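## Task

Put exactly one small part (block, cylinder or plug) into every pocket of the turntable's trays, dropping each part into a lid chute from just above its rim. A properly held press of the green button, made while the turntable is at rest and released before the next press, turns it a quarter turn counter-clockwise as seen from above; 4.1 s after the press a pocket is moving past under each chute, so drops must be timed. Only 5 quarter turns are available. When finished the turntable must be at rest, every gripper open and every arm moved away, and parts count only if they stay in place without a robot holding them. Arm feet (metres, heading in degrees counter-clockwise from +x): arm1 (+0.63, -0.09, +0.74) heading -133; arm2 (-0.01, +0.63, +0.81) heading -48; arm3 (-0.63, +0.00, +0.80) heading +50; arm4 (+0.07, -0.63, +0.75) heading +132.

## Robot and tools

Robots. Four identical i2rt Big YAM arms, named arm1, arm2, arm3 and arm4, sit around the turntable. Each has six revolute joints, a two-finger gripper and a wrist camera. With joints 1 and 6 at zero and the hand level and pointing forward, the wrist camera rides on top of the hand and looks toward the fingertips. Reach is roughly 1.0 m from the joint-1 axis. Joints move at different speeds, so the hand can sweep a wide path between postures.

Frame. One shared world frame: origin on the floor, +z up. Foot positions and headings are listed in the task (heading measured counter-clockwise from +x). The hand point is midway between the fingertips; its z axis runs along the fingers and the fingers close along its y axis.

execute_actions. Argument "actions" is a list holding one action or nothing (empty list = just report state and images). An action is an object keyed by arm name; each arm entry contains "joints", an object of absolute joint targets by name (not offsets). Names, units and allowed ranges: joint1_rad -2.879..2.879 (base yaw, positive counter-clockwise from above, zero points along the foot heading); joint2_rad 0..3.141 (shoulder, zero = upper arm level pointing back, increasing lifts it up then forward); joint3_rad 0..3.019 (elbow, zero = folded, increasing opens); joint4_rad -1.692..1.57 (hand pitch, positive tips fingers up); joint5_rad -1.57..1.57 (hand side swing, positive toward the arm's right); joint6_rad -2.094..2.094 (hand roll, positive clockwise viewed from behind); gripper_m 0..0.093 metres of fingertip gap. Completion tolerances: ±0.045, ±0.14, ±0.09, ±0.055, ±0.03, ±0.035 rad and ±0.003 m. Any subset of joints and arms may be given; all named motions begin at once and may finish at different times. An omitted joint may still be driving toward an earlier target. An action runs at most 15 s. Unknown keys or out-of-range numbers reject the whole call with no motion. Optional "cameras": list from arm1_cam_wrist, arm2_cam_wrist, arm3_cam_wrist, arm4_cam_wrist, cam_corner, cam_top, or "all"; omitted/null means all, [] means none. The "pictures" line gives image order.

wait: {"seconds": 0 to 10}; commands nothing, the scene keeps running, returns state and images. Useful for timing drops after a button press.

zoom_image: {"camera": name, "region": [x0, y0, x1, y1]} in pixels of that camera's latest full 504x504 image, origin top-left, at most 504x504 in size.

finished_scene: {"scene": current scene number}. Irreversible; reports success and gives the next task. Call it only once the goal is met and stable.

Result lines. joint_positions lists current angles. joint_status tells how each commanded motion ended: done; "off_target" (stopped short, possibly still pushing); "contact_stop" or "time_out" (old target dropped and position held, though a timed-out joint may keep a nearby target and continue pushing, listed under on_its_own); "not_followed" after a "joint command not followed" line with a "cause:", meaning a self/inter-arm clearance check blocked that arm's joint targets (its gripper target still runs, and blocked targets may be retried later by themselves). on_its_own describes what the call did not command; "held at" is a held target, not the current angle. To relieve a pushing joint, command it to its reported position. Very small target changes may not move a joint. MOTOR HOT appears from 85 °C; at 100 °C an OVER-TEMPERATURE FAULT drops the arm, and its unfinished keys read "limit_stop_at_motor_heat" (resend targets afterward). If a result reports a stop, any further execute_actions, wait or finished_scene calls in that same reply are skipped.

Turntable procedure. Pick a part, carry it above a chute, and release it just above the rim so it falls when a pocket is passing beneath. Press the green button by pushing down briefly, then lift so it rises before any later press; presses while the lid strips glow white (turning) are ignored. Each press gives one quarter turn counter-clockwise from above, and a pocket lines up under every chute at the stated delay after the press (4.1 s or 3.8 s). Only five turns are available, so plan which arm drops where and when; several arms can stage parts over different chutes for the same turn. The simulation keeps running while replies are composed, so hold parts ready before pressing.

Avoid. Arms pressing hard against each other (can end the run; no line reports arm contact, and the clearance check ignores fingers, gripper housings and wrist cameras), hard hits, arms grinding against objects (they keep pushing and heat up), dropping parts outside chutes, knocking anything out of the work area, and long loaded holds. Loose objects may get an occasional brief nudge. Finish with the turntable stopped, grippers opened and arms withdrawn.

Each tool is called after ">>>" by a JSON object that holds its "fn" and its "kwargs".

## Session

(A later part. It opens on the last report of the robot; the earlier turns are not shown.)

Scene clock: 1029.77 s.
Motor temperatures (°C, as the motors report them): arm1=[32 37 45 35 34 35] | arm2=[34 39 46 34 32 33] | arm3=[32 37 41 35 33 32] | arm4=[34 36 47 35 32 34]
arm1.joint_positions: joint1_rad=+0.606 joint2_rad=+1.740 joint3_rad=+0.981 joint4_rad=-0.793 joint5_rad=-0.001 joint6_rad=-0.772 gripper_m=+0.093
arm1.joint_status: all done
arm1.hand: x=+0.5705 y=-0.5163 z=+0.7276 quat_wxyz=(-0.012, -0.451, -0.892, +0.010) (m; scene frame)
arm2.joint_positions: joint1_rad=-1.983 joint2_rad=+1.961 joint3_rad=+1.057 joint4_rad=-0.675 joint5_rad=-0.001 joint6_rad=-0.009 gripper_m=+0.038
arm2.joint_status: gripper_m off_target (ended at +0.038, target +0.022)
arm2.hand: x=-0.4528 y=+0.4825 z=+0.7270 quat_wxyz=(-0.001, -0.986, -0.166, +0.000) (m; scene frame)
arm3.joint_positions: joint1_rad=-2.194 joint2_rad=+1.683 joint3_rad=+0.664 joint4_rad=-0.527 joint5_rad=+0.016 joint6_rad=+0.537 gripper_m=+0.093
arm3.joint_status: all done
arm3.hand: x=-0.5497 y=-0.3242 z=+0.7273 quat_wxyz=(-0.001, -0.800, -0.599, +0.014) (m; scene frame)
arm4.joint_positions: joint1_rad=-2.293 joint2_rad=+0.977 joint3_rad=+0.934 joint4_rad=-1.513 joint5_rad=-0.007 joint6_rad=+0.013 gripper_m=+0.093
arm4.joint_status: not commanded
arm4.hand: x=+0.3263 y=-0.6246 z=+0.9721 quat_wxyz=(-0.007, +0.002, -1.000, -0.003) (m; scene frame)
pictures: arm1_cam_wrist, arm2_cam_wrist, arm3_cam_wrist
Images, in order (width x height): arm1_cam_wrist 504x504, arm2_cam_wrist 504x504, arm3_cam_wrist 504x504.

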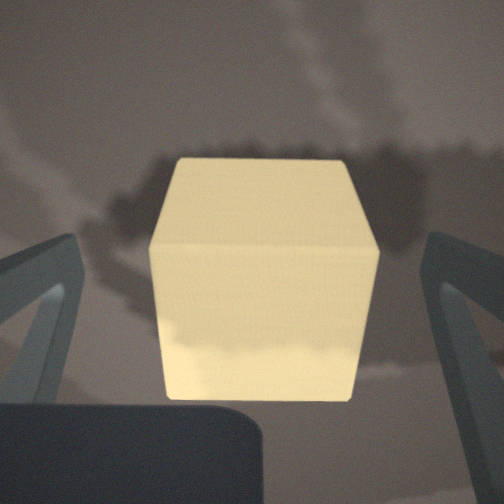

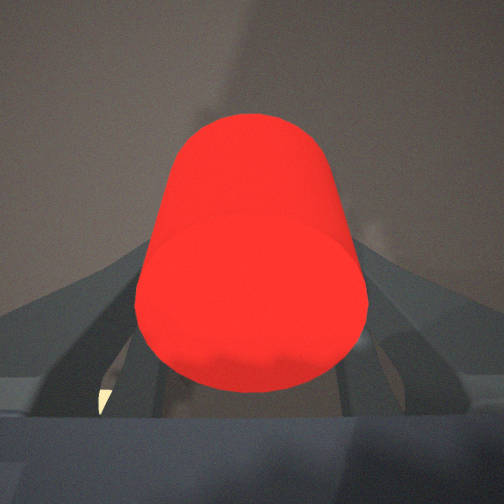

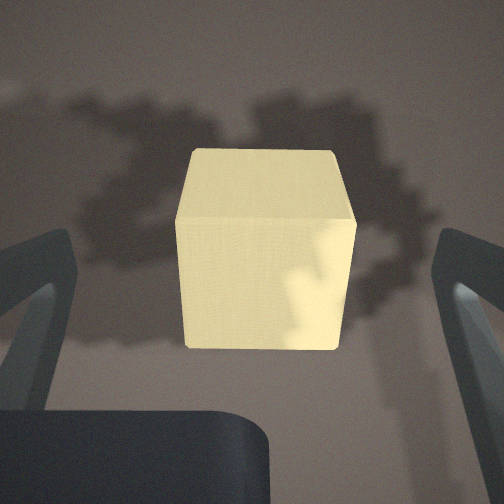

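>>> {"fn": "execute_actions", "kwargs": {"actions": [{"arm1":{"joints":{"joint4_rad":-0.845}},"arm3":{"joints":{"gripper_m":0.02}}}], "cameras": ["arm1_cam_wrist","arm3_cam_wrist"]}}

>>> {"fn": "execute_actions", "kwargs": {"actions": [{"arm1":{"joints":{"gripper_m":0.028}}}], "cameras": ["arm1_cam_wrist","arm3_cam_wrist"]}}

Scene clock: 1041.83 s.
Motor temperatures (°C, as the motors report them): arm1=[32 37 44 35 34 35] | arm2=[34 39 46 34 32 33] | arm3=[32 37 41 35 33 32] | arm4=[34 36 47 35 32 34]
arm1.joint_positions: joint1_rad=+0.606 joint2_rad=+1.740 joint3_rad=+0.981 joint4_rad=-0.817 joint5_rad=+0.011 joint6_rad=-0.779 gripper_m=+0.093
arm1.joint_status: all done
arm1.hand: x=+0.5691 y=-0.5103 z=+0.7277 quat_wxyz=(-0.002, -0.448, -0.894, +0.001) (m; scene frame)
arm2.joint_positions: joint1_rad=-1.983 joint2_rad=+1.961 joint3_rad=+1.057 joint4_rad=-0.675 joint5_rad=-0.001 joint6_rad=-0.009 gripper_m=+0.038
arm2.joint_status: not commanded
arm2.hand: x=-0.4528 y=+0.4825 z=+0.7270 quat_wxyz=(-0.001, -0.986, -0.166, +0.000) (m; scene frame)
arm3.joint_positions: joint1_rad=-2.188 joint2_rad=+1.683 joint3_rad=+0.664 joint4_rad=-0.534 joint5_rad=+0.012 joint6_rad=+0.538 gripper_m=+0.031
arm3.joint_status: gripper_m off_target (ended at +0.031, target +0.020)
arm3.hand: x=-0.5471 y=-0.3217 z=+0.7271 quat_wxyz=(+0.002, -0.798, -0.602, +0.011) (m; scene frame)
arm4.joint_positions: joint1_rad=-2.293 joint2_rad=+0.977 joint3_rad=+0.934 joint4_rad=-1.513 joint5_rad=-0.007 joint6_rad=+0.013 gripper_m=+0.093
arm4.joint_status: not commanded
arm4.hand: x=+0.3263 y=-0.6246 z=+0.9721 quat_wxyz=(-0.007, +0.002, -1.000, -0.003) (m; scene frame)
pictures: arm1_cam_wrist, arm3_cam_wrist
Images, in order (width x height): arm1_cam_wrist 504x504, arm3_cam_wrist 504x504.

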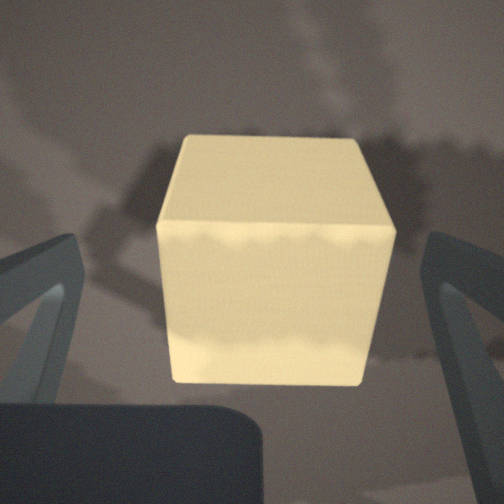

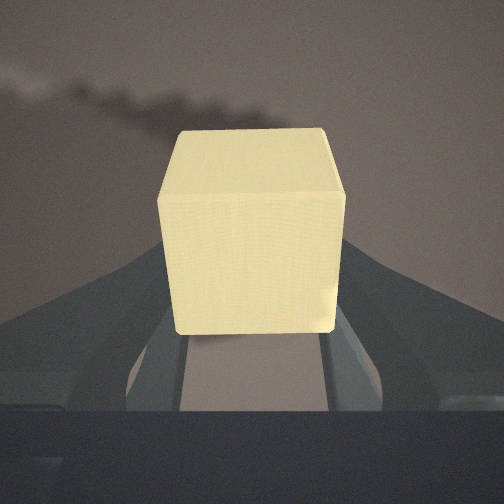

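Scene clock: 1042.47 s.
Motor temperatures (°C, as the motors report them): arm1=[32 37 44 35 34 35] | arm2=[34 39 46 34 32 33] | arm3=[32 37 41 35 33 32] | arm4=[34 36 47 35 32 34]
arm1.joint_positions: joint1_rad=+0.598 joint2_rad=+1.740 joint3_rad=+0.981 joint4_rad=-0.823 joint5_rad=+0.013 joint6_rad=-0.780 gripper_m=+0.039
arm1.joint_status: gripper_m off_target (ended at +0.039, target +0.028)
arm1.hand: x=+0.5655 y=-0.5083 z=+0.7276 quat_wxyz=(+0.000, -0.451, -0.892, -0.002) (m; scene frame)
arm2.joint_positions: joint1_rad=-1.983 joint2_rad=+1.961 joint3_rad=+1.057 joint4_rad=-0.675 joint5_rad=-0.001 joint6_rad=-0.009 gripper_m=+0.038
arm2.joint_status: not commanded
arm2.hand: x=-0.4528 y=+0.4825 z=+0.7270 quat_wxyz=(-0.001, -0.986, -0.166, +0.000) (m; scene frame)
arm3.joint_positions: joint1_rad=-2.188 joint2_rad=+1.683 joint3_rad=+0.664 joint4_rad=-0.534 joint5_rad=+0.012 joint6_rad=+0.538 gripper_m=+0.031
arm3.joint_status: not commanded
arm3.hand: x=-0.5471 y=-0.3217 z=+0.7271 quat_wxyz=(+0.002, -0.798, -0.602, +0.011) (m; scene frame)
arm4.joint_positions: joint1_rad=-2.293 joint2_rad=+0.977 joint3_rad=+0.934 joint4_rad=-1.513 joint5_rad=-0.007 joint6_rad=+0.013 gripper_m=+0.093
arm4.joint_status: not commanded
arm4.hand: x=+0.3263 y=-0.6246 z=+0.9721 quat_wxyz=(-0.007, +0.002, -1.000, -0.003) (m; scene frame)
pictures: arm1_cam_wrist, arm3_cam_wrist
Images, in order (width x height): arm1_cam_wrist 504x504, arm3_cam_wrist 504x504.

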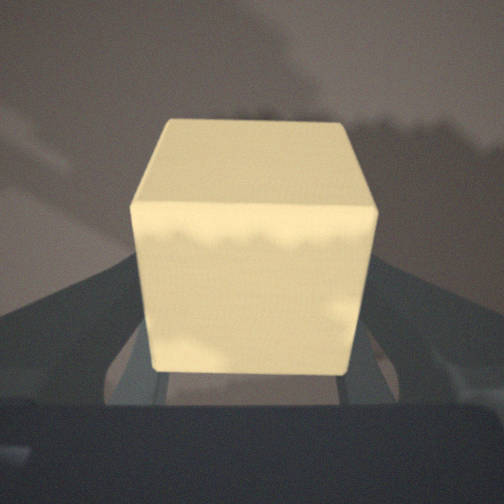

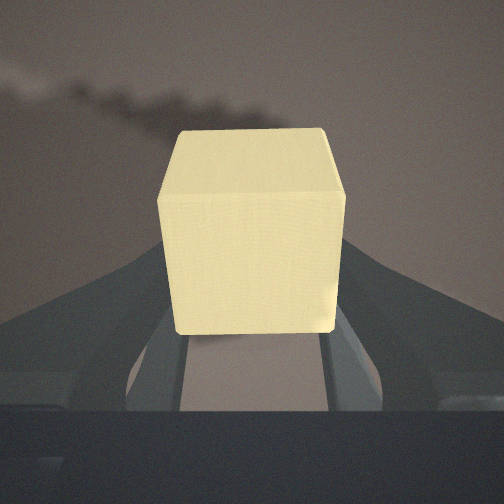

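>>> {"fn": "execute_actions", "kwargs": {"actions": [{"arm1":{"joints":{"joint2_rad":0.98,"joint3_rad":0.96,"joint4_rad":-1.516}},"arm2":{"joints":{"joint2_rad":0.98,"joint3_rad":0.925,"joint4_rad":-1.516}},"arm3":{"joints":{"joint2_rad":0.98,"joint3_rad":0.96,"joint4_rad":-1.516}}}], "cameras": []}}

>>> {"fn": "execute_actions", "kwargs": {"actions": [{"arm1":{"joints":{"joint1_rad":-1.012,"joint6_rad":-0.35}},"arm2":{"joints":{"joint1_rad":-0.768,"joint6_rad":-0.09}},"arm3":{"joints":{"joint1_rad":-0.99,"joint6_rad":-0.17,"joint2_rad":1.25,"joint3_rad":0.905,"joint4_rad":-1.21}},"arm4":{"joints":{"joint2_rad":1.326,"joint3_rad":0.83,"joint4_rad":-1.065}}}], "cameras": ["arm4_cam_wrist","arm3_cam_wrist"]}}

>>> {"fn": "execute_actions", "kwargs": {"actions": [{"arm1":{"joints":{"joint2_rad":1.508,"joint3_rad":1.40,"joint4_rad":-1.44}},"arm2":{"joints":{"joint2_rad":1.53,"joint3_rad":1.20,"joint4_rad":-1.195}}}]}}

Scene clock: 1066.40 s.
Motor temperatures (°C, as the motors report them): arm1=[32 37 44 35 34 35] | arm2=[34 39 46 34 32 33] | arm3=[32 37 41 35 33 32] | arm4=[34 36 47 35 32 34]
arm1.joint_positions: joint1_rad=+0.598 joint2_rad=+0.974 joint3_rad=+0.960 joint4_rad=-1.501 joint5_rad=+0.012 joint6_rad=-0.780 gripper_m=+0.039
arm1.joint_status: all done
arm1.hand: x=+0.5864 y=-0.3416 z=+0.9736 quat_wxyz=(-0.011, -0.452, -0.892, +0.030) (m; scene frame)
arm2.joint_positions: joint1_rad=-1.983 joint2_rad=+0.975 joint3_rad=+0.916 joint4_rad=-1.506 joint5_rad=-0.001 joint6_rad=-0.009 gripper_m=+0.038
arm2.joint_status: all done
arm2.hand: x=-0.2474 y=+0.5523 z=+1.0302 quat_wxyz=(-0.003, -0.986, -0.166, +0.007) (m; scene frame)
arm3.joint_positions: joint1_rad=-2.188 joint2_rad=+0.978 joint3_rad=+0.950 joint4_rad=-1.500 joint5_rad=+0.012 joint6_rad=+0.538 gripper_m=+0.031
arm3.joint_status: all done
arm3.hand: x=-0.5632 y=-0.2502 z=+1.0263 quat_wxyz=(-0.010, -0.798, -0.602, +0.015) (m; scene frame)
arm4.joint_positions: joint1_rad=-2.293 joint2_rad=+0.977 joint3_rad=+0.934 joint4_rad=-1.513 joint5_rad=-0.007 joint6_rad=+0.013 gripper_m=+0.093
arm4.joint_status: not commanded
arm4.hand: x=+0.3263 y=-0.6246 z=+0.9721 quat_wxyz=(-0.007, +0.002, -1.000, -0.003) (m; scene frame)
pictures: none
No camera images: the call's "cameras" was empty. Leave "cameras" out to get every camera's image.

Scene clock: 1068.20 s.
Motor temperatures (°C, as the motors report them): arm1=[32 37 44 35 34 35] | arm2=[34 39 46 34 32 33] | arm3=[32 37 41 35 33 32] | arm4=[34 36 47 35 32 34]
arm1.joint_positions: joint1_rad=-1.008 joint2_rad=+0.974 joint3_rad=+0.960 joint4_rad=-1.501 joint5_rad=+0.011 joint6_rad=-0.357 gripper_m=+0.039
arm1.joint_status: all done
arm1.hand: x=+0.3707 y=-0.0346 z=+0.9675 quat_wxyz=(+0.007, -0.996, -0.088, +0.019) (m; scene frame)
arm2.joint_positions: joint1_rad=-0.770 joint2_rad=+0.975 joint3_rad=+0.916 joint4_rad=-1.506 joint5_rad=-0.002 joint6_rad=-0.079 gripper_m=+0.038
arm2.joint_status: all done
arm2.hand: x=-0.0202 y=+0.3828 z=+1.0294 quat_wxyz=(-0.002, -0.691, -0.723, +0.006) (m; scene frame)
arm3.joint_positions: joint1_rad=-0.990 joint2_rad=+1.266 joint3_rad=+0.907 joint4_rad=-1.222 joint5_rad=+0.011 joint6_rad=-0.162 gripper_m=+0.031
arm3.joint_status: all done
arm3.hand: x=-0.3027 y=-0.0379 z=+0.9311 quat_wxyz=(+0.012, +0.024, -1.000, -0.001) (m; scene frame)
arm4.joint_positions: joint1_rad=-2.293 joint2_rad=+1.336 joint3_rad=+0.838 joint4_rad=-1.075 joint5_rad=-0.007 joint6_rad=+0.013 gripper_m=+0.093
arm4.joint_status: all done
arm4.hand: x=+0.4095 y=-0.6234 z=+0.8381 quat_wxyz=(+0.001, +0.002, -1.000, -0.003) (m; scene frame)
pictures: arm3_cam_wrist, arm4_cam_wrist
Images, in order (width x height): arm3_cam_wrist 504x504, arm4_cam_wrist 504x504.

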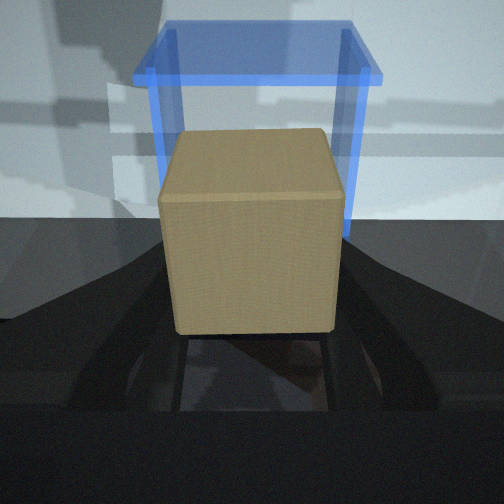

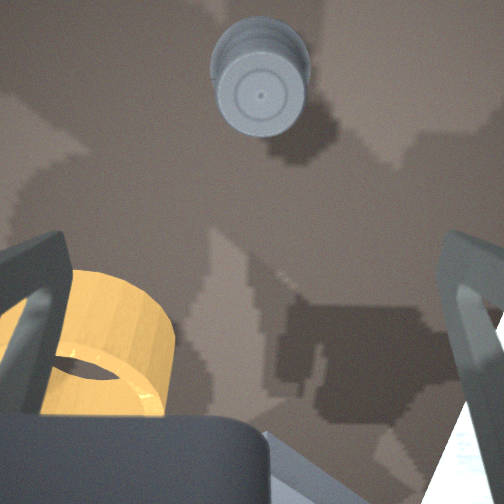

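Scene clock: 1069.60 s.
Motor temperatures (°C, as the motors report them): arm1=[32 37 45 35 34 35] | arm2=[34 39 47 34 32 33] | arm3=[32 37 41 35 33 32] | arm4=[34 36 47 35 32 34]
arm1.joint_positions: joint1_rad=-1.008 joint2_rad=+1.509 joint3_rad=+1.352 joint4_rad=-1.448 joint5_rad=+0.011 joint6_rad=-0.357 gripper_m=+0.039
arm1.joint_status: all done
arm1.hand: x=+0.2000 y=-0.0035 z=+0.9411 quat_wxyz=(-0.005, -0.996, -0.088, -0.024) (m; scene frame)
arm2.joint_positions: joint1_rad=-0.770 joint2_rad=+1.534 joint3_rad=+1.181 joint4_rad=-1.205 joint5_rad=-0.002 joint6_rad=-0.079 gripper_m=+0.038
arm2.joint_status: all done
arm2.hand: x=-0.0272 y=+0.1936 z=+0.9504 quat_wxyz=(-0.004, -0.691, -0.723, +0.009) (m; scene frame)
arm3.joint_positions: joint1_rad=-0.990 joint2_rad=+1.266 joint3_rad=+0.907 joint4_rad=-1.222 joint5_rad=+0.011 joint6_rad=-0.162 gripper_m=+0.031
arm3.joint_status: not commanded
arm3.hand: x=-0.3027 y=-0.0379 z=+0.9311 quat_wxyz=(+0.012, +0.024, -1.000, -0.001) (m; scene frame)
arm4.joint_positions: joint1_rad=-2.293 joint2_rad=+1.336 joint3_rad=+0.838 joint4_rad=-1.075 joint5_rad=-0.007 joint6_rad=+0.013 gripper_m=+0.093
arm4.joint_status: not commanded
arm4.hand: x=+0.4095 y=-0.6234 z=+0.8381 quat_wxyz=(+0.001, +0.002, -1.000, -0.003) (m; scene frame)
pictures: arm1_cam_wrist, arm2_cam_wrist, arm3_cam_wrist, arm4_cam_wrist, cam_corner, cam_top
Images, in order (width x height): arm1_cam_wrist 504x504, arm2_cam_wrist 504x504, arm3_cam_wrist 504x504, arm4_cam_wrist 504x504, cam_corner 504x504, cam_top 504x504.

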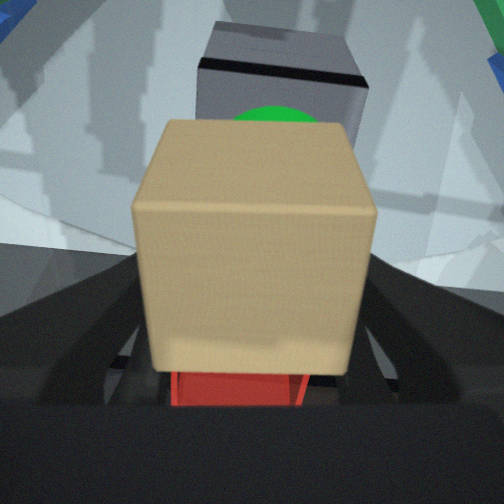

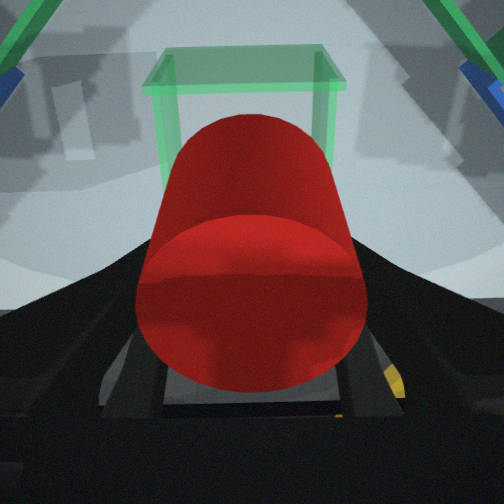

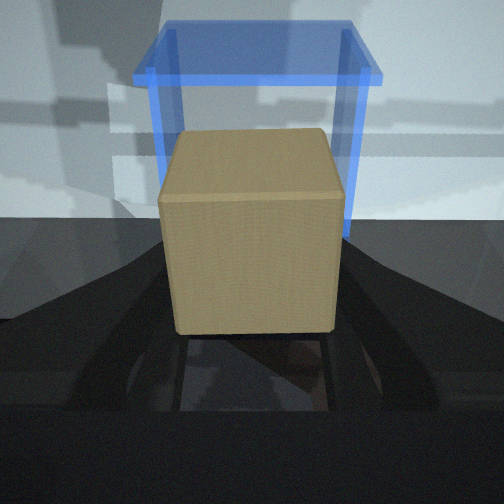

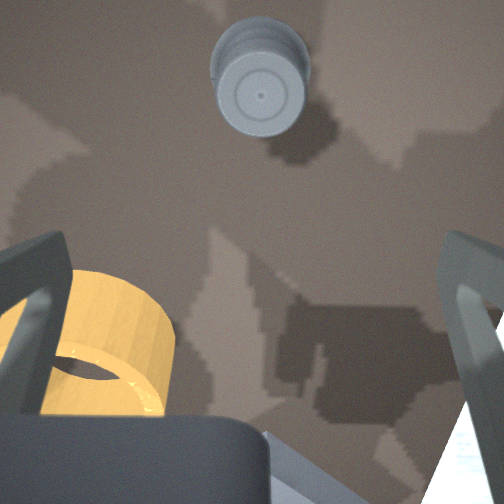

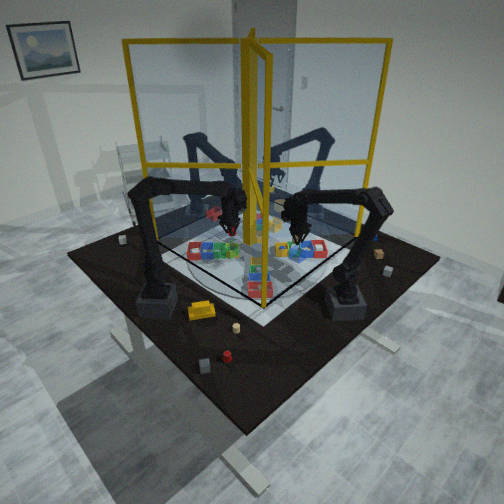

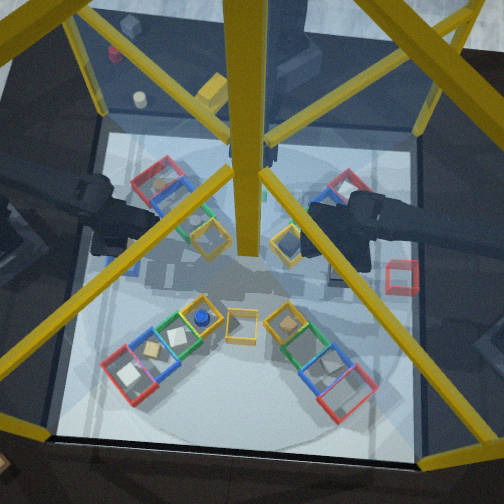

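>>> {"fn": "execute_actions", "kwargs": {"actions": [{"arm2":{"joints":{"joint3_rad":1.145}},"arm4":{"joints":{"joint1_rad":-2.302,"joint2_rad":1.60,"joint3_rad":0.695,"joint4_rad":-0.66}}}], "cameras": ["arm2_cam_wrist","arm4_cam_wrist"]}}

Scene clock: 1093.80 s.
Motor temperatures (°C, as the motors report them): arm1=[32 37 50 35 34 35] | arm2=[34 39 49 34 32 33] | arm3=[32 38 42 35 33 32] | arm4=[34 36 46 36 32 34]
arm1.joint_positions: joint1_rad=-1.008 joint2_rad=+1.509 joint3_rad=+1.352 joint4_rad=-1.448 joint5_rad=+0.011 joint6_rad=-0.357 gripper_m=+0.039
arm1.joint_status: not commanded
arm1.hand: x=+0.2000 y=-0.0035 z=+0.9411 quat_wxyz=(-0.005, -0.996, -0.088, -0.024) (m; scene frame)
arm2.joint_positions: joint1_rad=-0.770 joint2_rad=+1.531 joint3_rad=+1.145 joint4_rad=-1.204 joint5_rad=-0.002 joint6_rad=-0.079 gripper_m=+0.038
arm2.joint_status: all done
arm2.hand: x=-0.0268 y=+0.2072 z=+0.9382 quat_wxyz=(+0.007, -0.691, -0.723, -0.004) (m; scene frame)
arm3.joint_positions: joint1_rad=-0.990 joint2_rad=+1.266 joint3_rad=+0.907 joint4_rad=-1.222 joint5_rad=+0.011 joint6_rad=-0.162 gripper_m=+0.031
arm3.joint_status: not commanded
arm3.hand: x=-0.3027 y=-0.0379 z=+0.9311 quat_wxyz=(+0.012, +0.024, -1.000, -0.001) (m; scene frame)
arm4.joint_positions: joint1_rad=-2.295 joint2_rad=+1.556 joint3_rad=+0.709 joint4_rad=-0.711 joint5_rad=-0.009 joint6_rad=+0.012 gripper_m=+0.093
arm4.joint_status: all done
arm4.hand: x=+0.4149 y=-0.6236 z=+0.7299 quat_wxyz=(-0.006, +0.002, -1.000, -0.004) (m; scene frame)
pictures: arm2_cam_wrist, arm4_cam_wrist
Images, in order (width x height): arm2_cam_wrist 504x504, arm4_cam_wrist 504x504.

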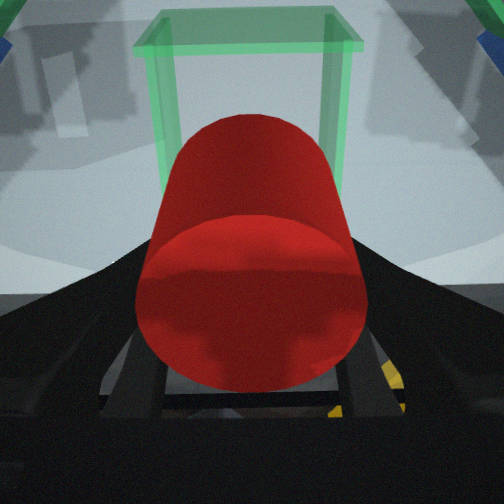

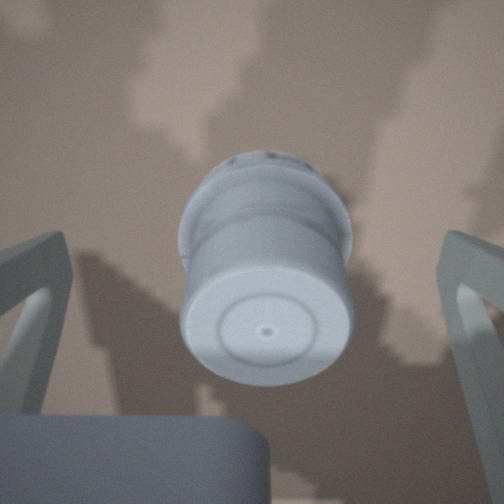

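>>> {"fn": "execute_actions", "kwargs": {"actions": [{"arm1":{"joints":{"joint3_rad":1.23,"joint4_rad":-1.285}},"arm4":{"joints":{"gripper_m":0.02}}}], "cameras": []}}

>>> {"fn": "wait", "kwargs": {"seconds": 0.5}}

>>> {"fn": "execute_actions", "kwargs": {"actions": [{"arm1":{"joints":{"joint1_rad":-1.112,"joint2_rad":1.175,"joint3_rad":1.019,"joint4_rad":-1.452}}}], "cameras": ["arm1_cam_wrist","cam_top"]}}

>>> {"fn": "wait", "kwargs": {"seconds": 1.5}}

>>> {"fn": "execute_actions", "kwargs": {"actions": [{"arm1":{"joints":{"gripper_m":0.065}},"arm2":{"joints":{"gripper_m":0.065}},"arm3":{"joints":{"gripper_m":0.065}}}], "cameras": ["cam_top"]}}

>>> {"fn": "wait", "kwargs": {"seconds": 1.0}}

Scene clock: 1103.77 s.
Motor temperatures (°C, as the motors report them): arm1=[32 37 50 35 34 35] | arm2=[34 39 49 34 32 33] | arm3=[32 38 42 35 33 32] | arm4=[34 36 45 36 32 34]
arm1.joint_positions: joint1_rad=-1.008 joint2_rad=+1.486 joint3_rad=+1.262 joint4_rad=-1.295 joint5_rad=+0.012 joint6_rad=-0.357 gripper_m=+0.039
arm1.joint_status: all done
arm1.hand: x=+0.1926 y=-0.0021 z=+0.9172 quat_wxyz=(+0.007, -0.996, -0.087, +0.018) (m; scene frame)
arm2.joint_positions: joint1_rad=-0.770 joint2_rad=+1.531 joint3_rad=+1.145 joint4_rad=-1.204 joint5_rad=-0.002 joint6_rad=-0.079 gripper_m=+0.038
arm2.joint_status: not commanded
arm2.hand: x=-0.0268 y=+0.2072 z=+0.9382 quat_wxyz=(+0.007, -0.691, -0.723, -0.004) (m; scene frame)
arm3.joint_positions: joint1_rad=-0.990 joint2_rad=+1.266 joint3_rad=+0.907 joint4_rad=-1.222 joint5_rad=+0.011 joint6_rad=-0.162 gripper_m=+0.031
arm3.joint_status: not commanded
arm3.hand: x=-0.3027 y=-0.0379 z=+0.9311 quat_wxyz=(+0.012, +0.024, -1.000, -0.001) (m; scene frame)
arm4.joint_positions: joint1_rad=-2.295 joint2_rad=+1.556 joint3_rad=+0.709 joint4_rad=-0.675 joint5_rad=-0.009 joint6_rad=+0.012 gripper_m=+0.032
arm4.joint_status: gripper_m off_target (ended at +0.032, target +0.020)
arm4.hand: x=+0.4239 y=-0.6234 z=+0.7302 quat_wxyz=(-0.024, +0.002, -1.000, -0.004) (m; scene frame)
pictures: none
No camera images: the call's "cameras" was empty. Leave "cameras" out to get every camera's image.

Scene clock: 1104.27 s.
Motor temperatures (°C, as the motors report them): arm1=[32 37 50 35 34 35] | arm2=[34 39 49 34 32 33] | arm3=[32 38 42 35 33 32] | arm4=[34 36 45 36 32 34]
arm1.joint_positions: joint1_rad=-1.008 joint2_rad=+1.486 joint3_rad=+1.262 joint4_rad=-1.295 joint5_rad=+0.012 joint6_rad=-0.357 gripper_m=+0.039
arm1.joint_status: all done
arm1.hand: x=+0.1926 y=-0.0021 z=+0.9172 quat_wxyz=(+0.007, -0.996, -0.087, +0.018) (m; scene frame)
arm2.joint_positions: joint1_rad=-0.770 joint2_rad=+1.531 joint3_rad=+1.145 joint4_rad=-1.204 joint5_rad=-0.002 joint6_rad=-0.079 gripper_m=+0.038
arm2.joint_status: not commanded
arm2.hand: x=-0.0268 y=+0.2072 z=+0.9382 quat_wxyz=(+0.007, -0.691, -0.723, -0.004) (m; scene frame)
arm3.joint_positions: joint1_rad=-0.990 joint2_rad=+1.266 joint3_rad=+0.907 joint4_rad=-1.222 joint5_rad=+0.011 joint6_rad=-0.162 gripper_m=+0.031
arm3.joint_status: not commanded
arm3.hand: x=-0.3027 y=-0.0379 z=+0.9311 quat_wxyz=(+0.012, +0.024, -1.000, -0.001) (m; scene frame)
arm4.joint_positions: joint1_rad=-2.295 joint2_rad=+1.556 joint3_rad=+0.709 joint4_rad=-0.675 joint5_rad=-0.009 joint6_rad=+0.012 gripper_m=+0.032
arm4.joint_status: gripper_m off_target (ended at +0.032, target +0.020)
arm4.hand: x=+0.4239 y=-0.6234 z=+0.7302 quat_wxyz=(-0.024, +0.002, -1.000, -0.004) (m; scene frame)
wait: 0.50 s; at rest by 0.27 s
pictures: arm1_cam_wrist, arm2_cam_wrist, arm3_cam_wrist, arm4_cam_wrist, cam_corner, cam_top
Images, in order (width x height): arm1_cam_wrist 504x504, arm2_cam_wrist 504x504, arm3_cam_wrist 504x504, arm4_cam_wrist 504x504, cam_corner 504x504, cam_top 504x504.

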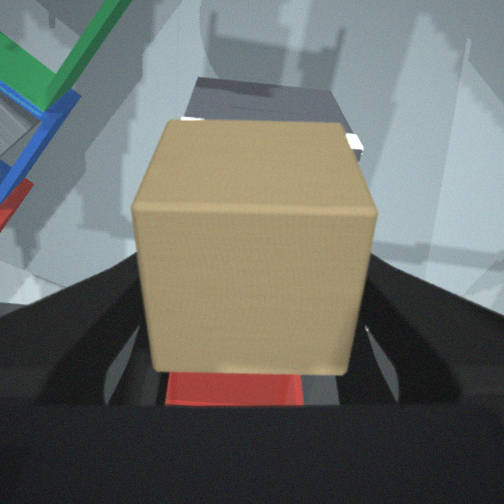

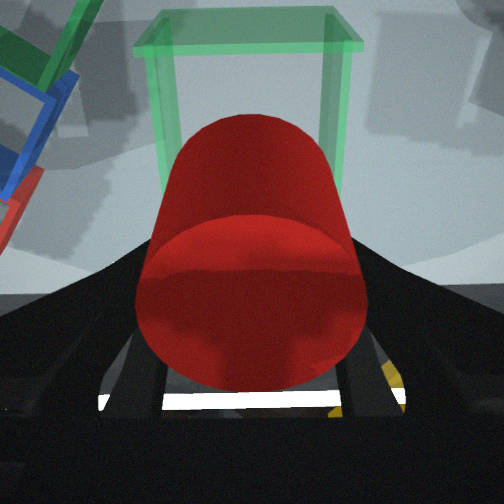

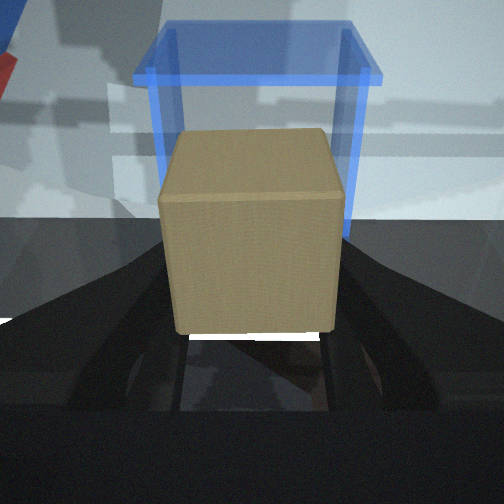

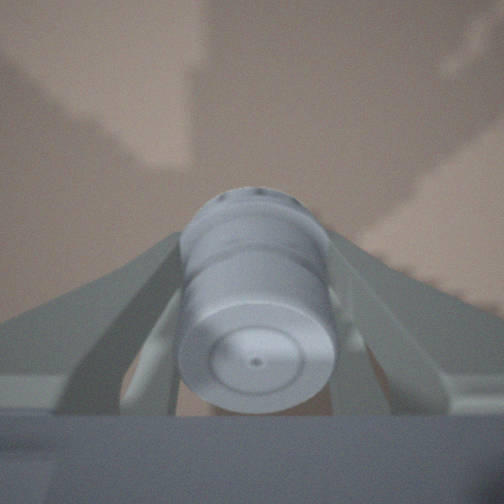

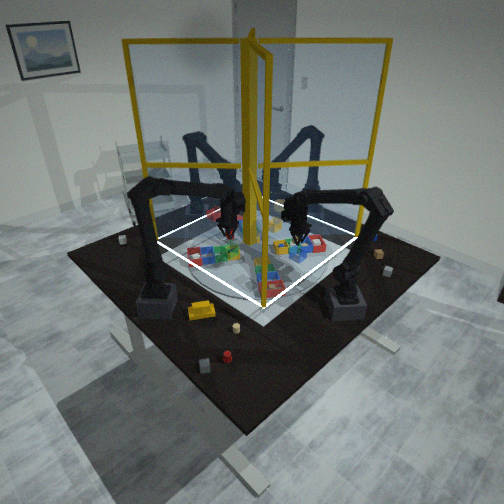

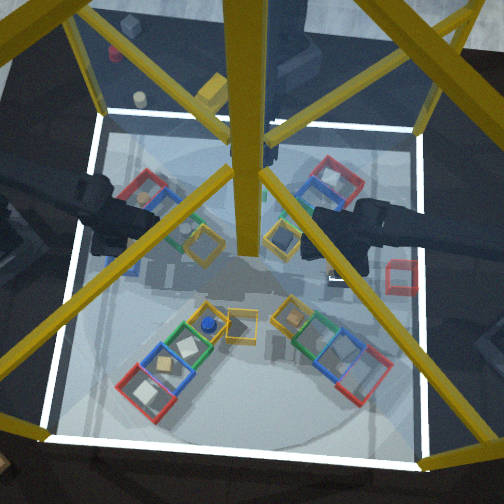

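Scene clock: 1105.37 s.
Motor temperatures (°C, as the motors report them): arm1=[32 37 50 35 34 35] | arm2=[34 39 49 34 32 33] | arm3=[32 38 42 35 33 32] | arm4=[34 36 45 36 32 34]
arm1.joint_positions: joint1_rad=-1.119 joint2_rad=+1.167 joint3_rad=+1.020 joint4_rad=-1.441 joint5_rad=+0.010 joint6_rad=-0.357 gripper_m=+0.039
arm1.joint_status: all done
arm1.hand: x=+0.3318 y=+0.0068 z=+0.9394 quat_wxyz=(-0.003, -0.999, -0.033, -0.016) (m; scene frame)
arm2.joint_positions: joint1_rad=-0.770 joint2_rad=+1.531 joint3_rad=+1.145 joint4_rad=-1.204 joint5_rad=-0.002 joint6_rad=-0.079 gripper_m=+0.038
arm2.joint_status: not commanded
arm2.hand: x=-0.0268 y=+0.2072 z=+0.9382 quat_wxyz=(+0.007, -0.691, -0.723, -0.004) (m; scene frame)
arm3.joint_positions: joint1_rad=-0.990 joint2_rad=+1.266 joint3_rad=+0.907 joint4_rad=-1.222 joint5_rad=+0.011 joint6_rad=-0.162 gripper_m=+0.031
arm3.joint_status: not commanded
arm3.hand: x=-0.3027 y=-0.0379 z=+0.9311 quat_wxyz=(+0.012, +0.024, -1.000, -0.001) (m; scene frame)
arm4.joint_positions: joint1_rad=-2.295 joint2_rad=+1.556 joint3_rad=+0.709 joint4_rad=-0.675 joint5_rad=-0.009 joint6_rad=+0.012 gripper_m=+0.032
arm4.joint_status: not commanded
arm4.hand: x=+0.4239 y=-0.6234 z=+0.7302 quat_wxyz=(-0.024, +0.002, -1.000, -0.004) (m; scene frame)
pictures: arm1_cam_wrist, cam_top
Images, in order (width x height): arm1_cam_wrist 504x504, cam_top 504x504.

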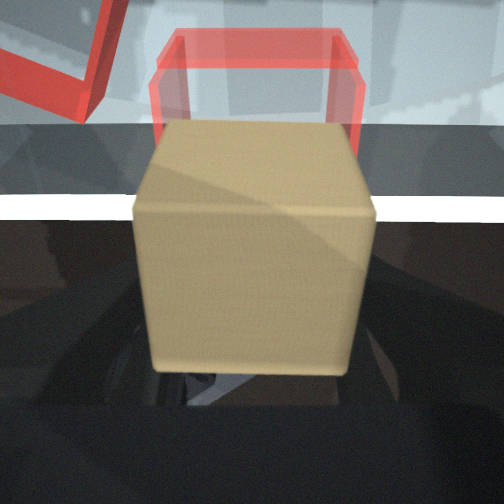

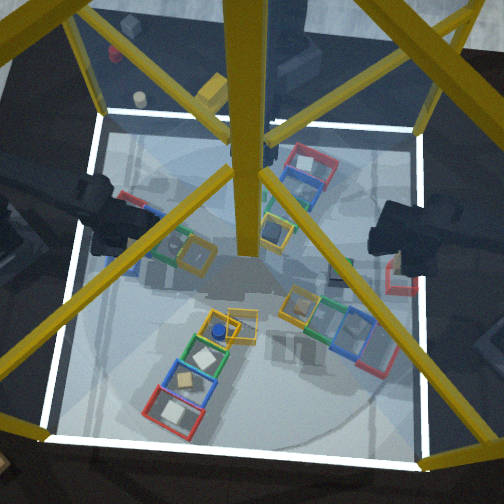

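Scene clock: 1106.87 s.
Motor temperatures (°C, as the motors report them): arm1=[32 37 49 35 34 35] | arm2=[34 39 49 34 32 33] | arm3=[32 38 43 35 33 32] | arm4=[34 36 45 36 32 34]
arm1.joint_positions: joint1_rad=-1.119 joint2_rad=+1.167 joint3_rad=+1.020 joint4_rad=-1.441 joint5_rad=+0.010 joint6_rad=-0.357 gripper_m=+0.039
arm1.joint_status: all done
arm1.hand: x=+0.3318 y=+0.0068 z=+0.9394 quat_wxyz=(-0.003, -0.999, -0.033, -0.016) (m; scene frame)
arm2.joint_positions: joint1_rad=-0.770 joint2_rad=+1.531 joint3_rad=+1.145 joint4_rad=-1.204 joint5_rad=-0.002 joint6_rad=-0.079 gripper_m=+0.038
arm2.joint_status: not commanded
arm2.hand: x=-0.0268 y=+0.2072 z=+0.9382 quat_wxyz=(+0.007, -0.691, -0.723, -0.004) (m; scene frame)
arm3.joint_positions: joint1_rad=-0.990 joint2_rad=+1.266 joint3_rad=+0.907 joint4_rad=-1.222 joint5_rad=+0.011 joint6_rad=-0.162 gripper_m=+0.031
arm3.joint_status: not commanded
arm3.hand: x=-0.3027 y=-0.0379 z=+0.9311 quat_wxyz=(+0.012, +0.024, -1.000, -0.001) (m; scene frame)
arm4.joint_positions: joint1_rad=-2.295 joint2_rad=+1.556 joint3_rad=+0.709 joint4_rad=-0.675 joint5_rad=-0.009 joint6_rad=+0.012 gripper_m=+0.032
arm4.joint_status: not commanded
arm4.hand: x=+0.4239 y=-0.6234 z=+0.7302 quat_wxyz=(-0.024, +0.002, -1.000, -0.004) (m; scene frame)
wait: 1.50 s; at rest by 0.27 s
pictures: arm1_cam_wrist, arm2_cam_wrist, arm3_cam_wrist, arm4_cam_wrist, cam_corner, cam_top
Images, in order (width x height): arm1_cam_wrist 504x504, arm2_cam_wrist 504x504, arm3_cam_wrist 504x504, arm4_cam_wrist 504x504, cam_corner 504x504, cam_top 504x504.

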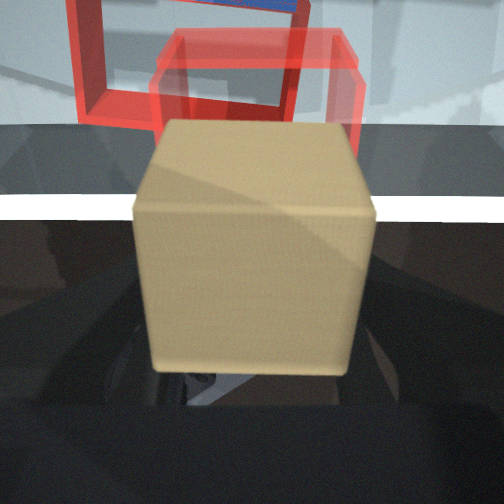

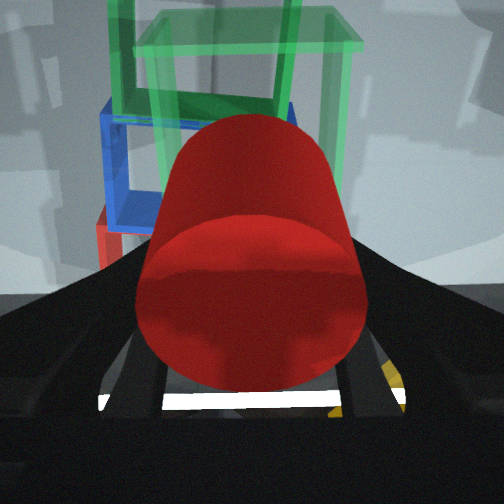

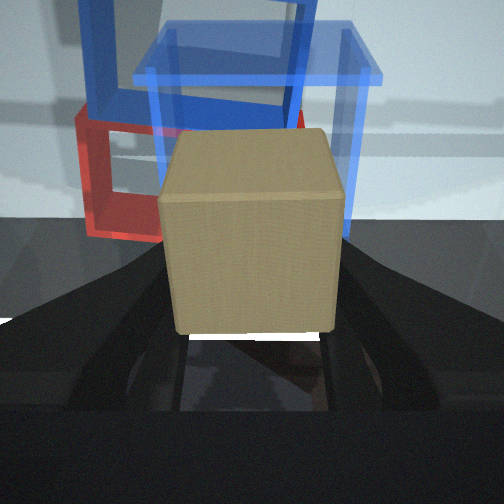

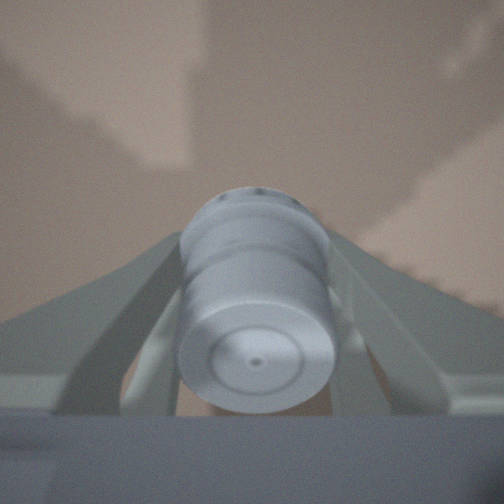

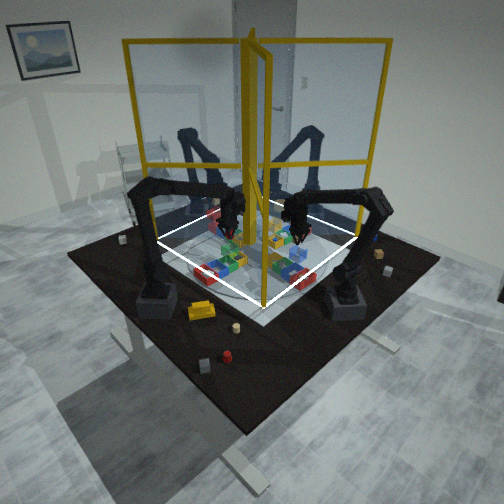

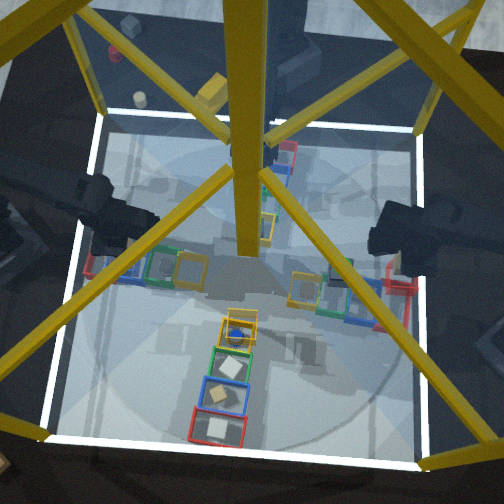

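Scene clock: 1107.47 s.
Motor temperatures (°C, as the motors report them): arm1=[32 37 49 35 34 35] | arm2=[34 39 49 34 32 33] | arm3=[32 38 43 35 33 32] | arm4=[34 36 45 36 32 34]
arm1.joint_positions: joint1_rad=-1.119 joint2_rad=+1.167 joint3_rad=+1.020 joint4_rad=-1.441 joint5_rad=+0.010 joint6_rad=-0.357 gripper_m=+0.065
arm1.joint_status: all done
arm1.hand: x=+0.3318 y=+0.0068 z=+0.9394 quat_wxyz=(-0.003, -0.999, -0.033, -0.016) (m; scene frame)
arm2.joint_positions: joint1_rad=-0.770 joint2_rad=+1.531 joint3_rad=+1.145 joint4_rad=-1.204 joint5_rad=-0.002 joint6_rad=-0.079 gripper_m=+0.065
arm2.joint_status: all done
arm2.hand: x=-0.0268 y=+0.2072 z=+0.9382 quat_wxyz=(+0.007, -0.691, -0.723, -0.004) (m; scene frame)
arm3.joint_positions: joint1_rad=-0.990 joint2_rad=+1.266 joint3_rad=+0.907 joint4_rad=-1.222 joint5_rad=+0.011 joint6_rad=-0.163 gripper_m=+0.065
arm3.joint_status: all done
arm3.hand: x=-0.3027 y=-0.0379 z=+0.9311 quat_wxyz=(+0.012, +0.024, -1.000, -0.001) (m; scene frame)
arm4.joint_positions: joint1_rad=-2.295 joint2_rad=+1.556 joint3_rad=+0.709 joint4_rad=-0.675 joint5_rad=-0.009 joint6_rad=+0.012 gripper_m=+0.032
arm4.joint_status: not commanded
arm4.hand: x=+0.4239 y=-0.6234 z=+0.7302 quat_wxyz=(-0.024, +0.002, -1.000, -0.004) (m; scene frame)
pictures: cam_top
Images, in order (width x height): cam_top 504x504.

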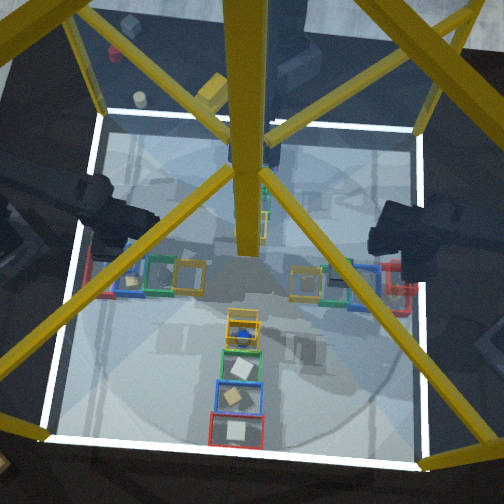

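Scene clock: 1108.47 s.
Motor temperatures (°C, as the motors report them): arm1=[32 37 49 35 34 35] | arm2=[34 39 49 34 32 33] | arm3=[32 38 43 35 33 32] | arm4=[34 36 45 36 32 34]
arm1.joint_positions: joint1_rad=-1.119 joint2_rad=+1.167 joint3_rad=+1.020 joint4_rad=-1.441 joint5_rad=+0.010 joint6_rad=-0.357 gripper_m=+0.065
arm1.joint_status: all done
arm1.hand: x=+0.3318 y=+0.0068 z=+0.9394 quat_wxyz=(-0.003, -0.999, -0.033, -0.016) (m; scene frame)
arm2.joint_positions: joint1_rad=-0.770 joint2_rad=+1.531 joint3_rad=+1.145 joint4_rad=-1.204 joint5_rad=-0.002 joint6_rad=-0.079 gripper_m=+0.065
arm2.joint_status: all done
arm2.hand: x=-0.0268 y=+0.2072 z=+0.9382 quat_wxyz=(+0.007, -0.691, -0.723, -0.004) (m; scene frame)
arm3.joint_positions: joint1_rad=-0.990 joint2_rad=+1.266 joint3_rad=+0.907 joint4_rad=-1.222 joint5_rad=+0.011 joint6_rad=-0.163 gripper_m=+0.065
arm3.joint_status: all done
arm3.hand: x=-0.3027 y=-0.0379 z=+0.9311 quat_wxyz=(+0.012, +0.024, -1.000, -0.001) (m; scene frame)
arm4.joint_positions: joint1_rad=-2.295 joint2_rad=+1.556 joint3_rad=+0.709 joint4_rad=-0.675 joint5_rad=-0.009 joint6_rad=+0.012 gripper_m=+0.032
arm4.joint_status: not commanded
arm4.hand: x=+0.4239 y=-0.6234 z=+0.7302 quat_wxyz=(-0.024, +0.002, -1.000, -0.004) (m; scene frame)
wait: 1.00 s; at rest by 0.27 s
pictures: arm1_cam_wrist, arm2_cam_wrist, arm3_cam_wrist, arm4_cam_wrist, cam_corner, cam_top
Images, in order (width x height): arm1_cam_wrist 504x504, arm2_cam_wrist 504x504, arm3_cam_wrist 504x504, arm4_cam_wrist 504x504, cam_corner 504x504, cam_top 504x504.

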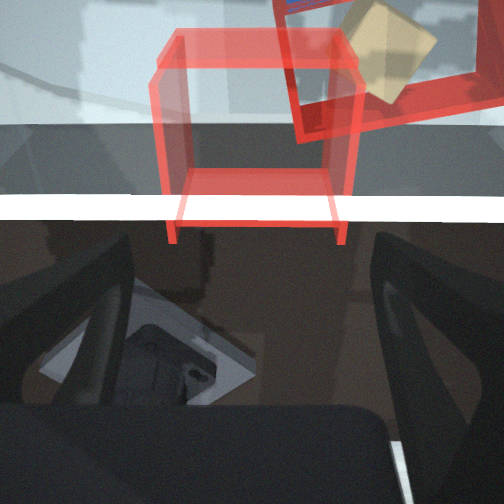

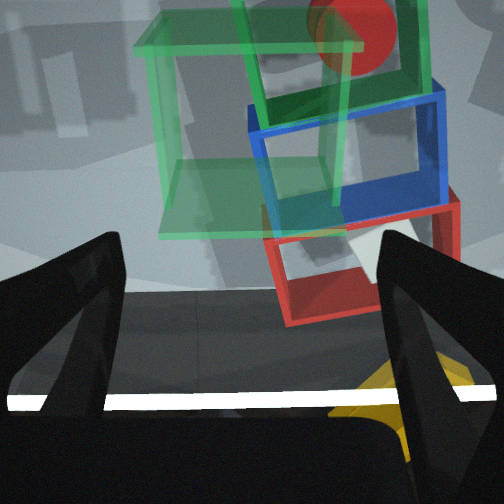

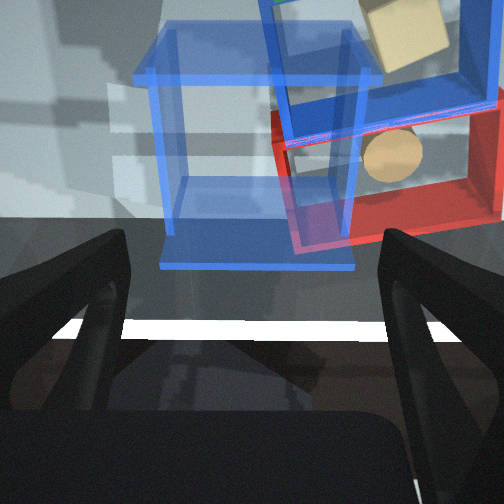

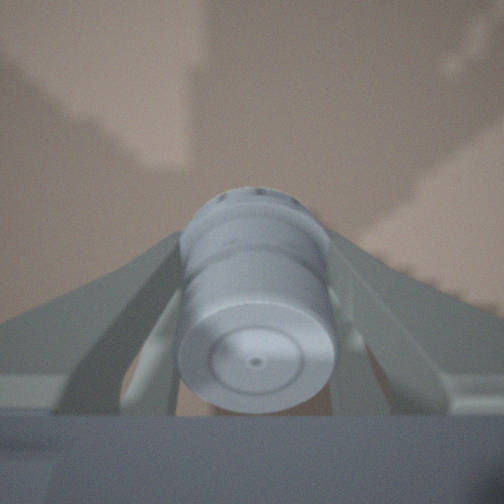

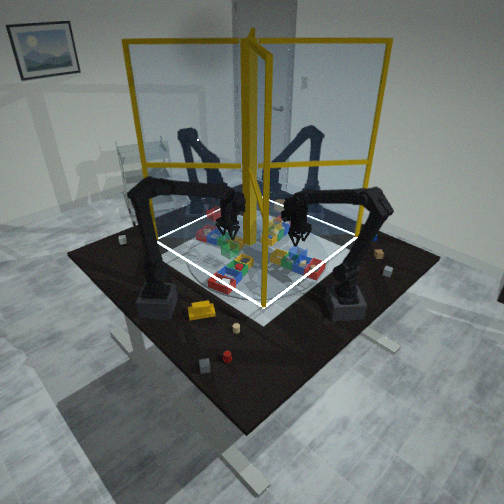

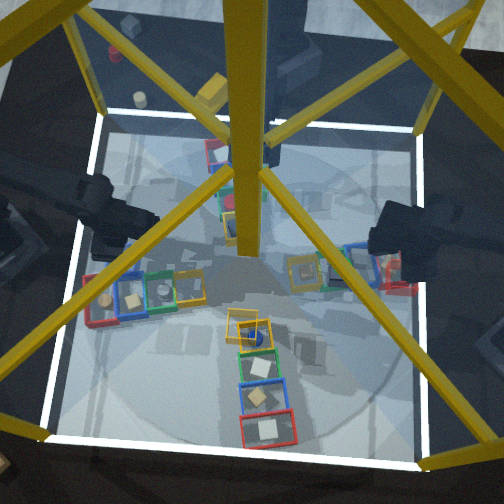

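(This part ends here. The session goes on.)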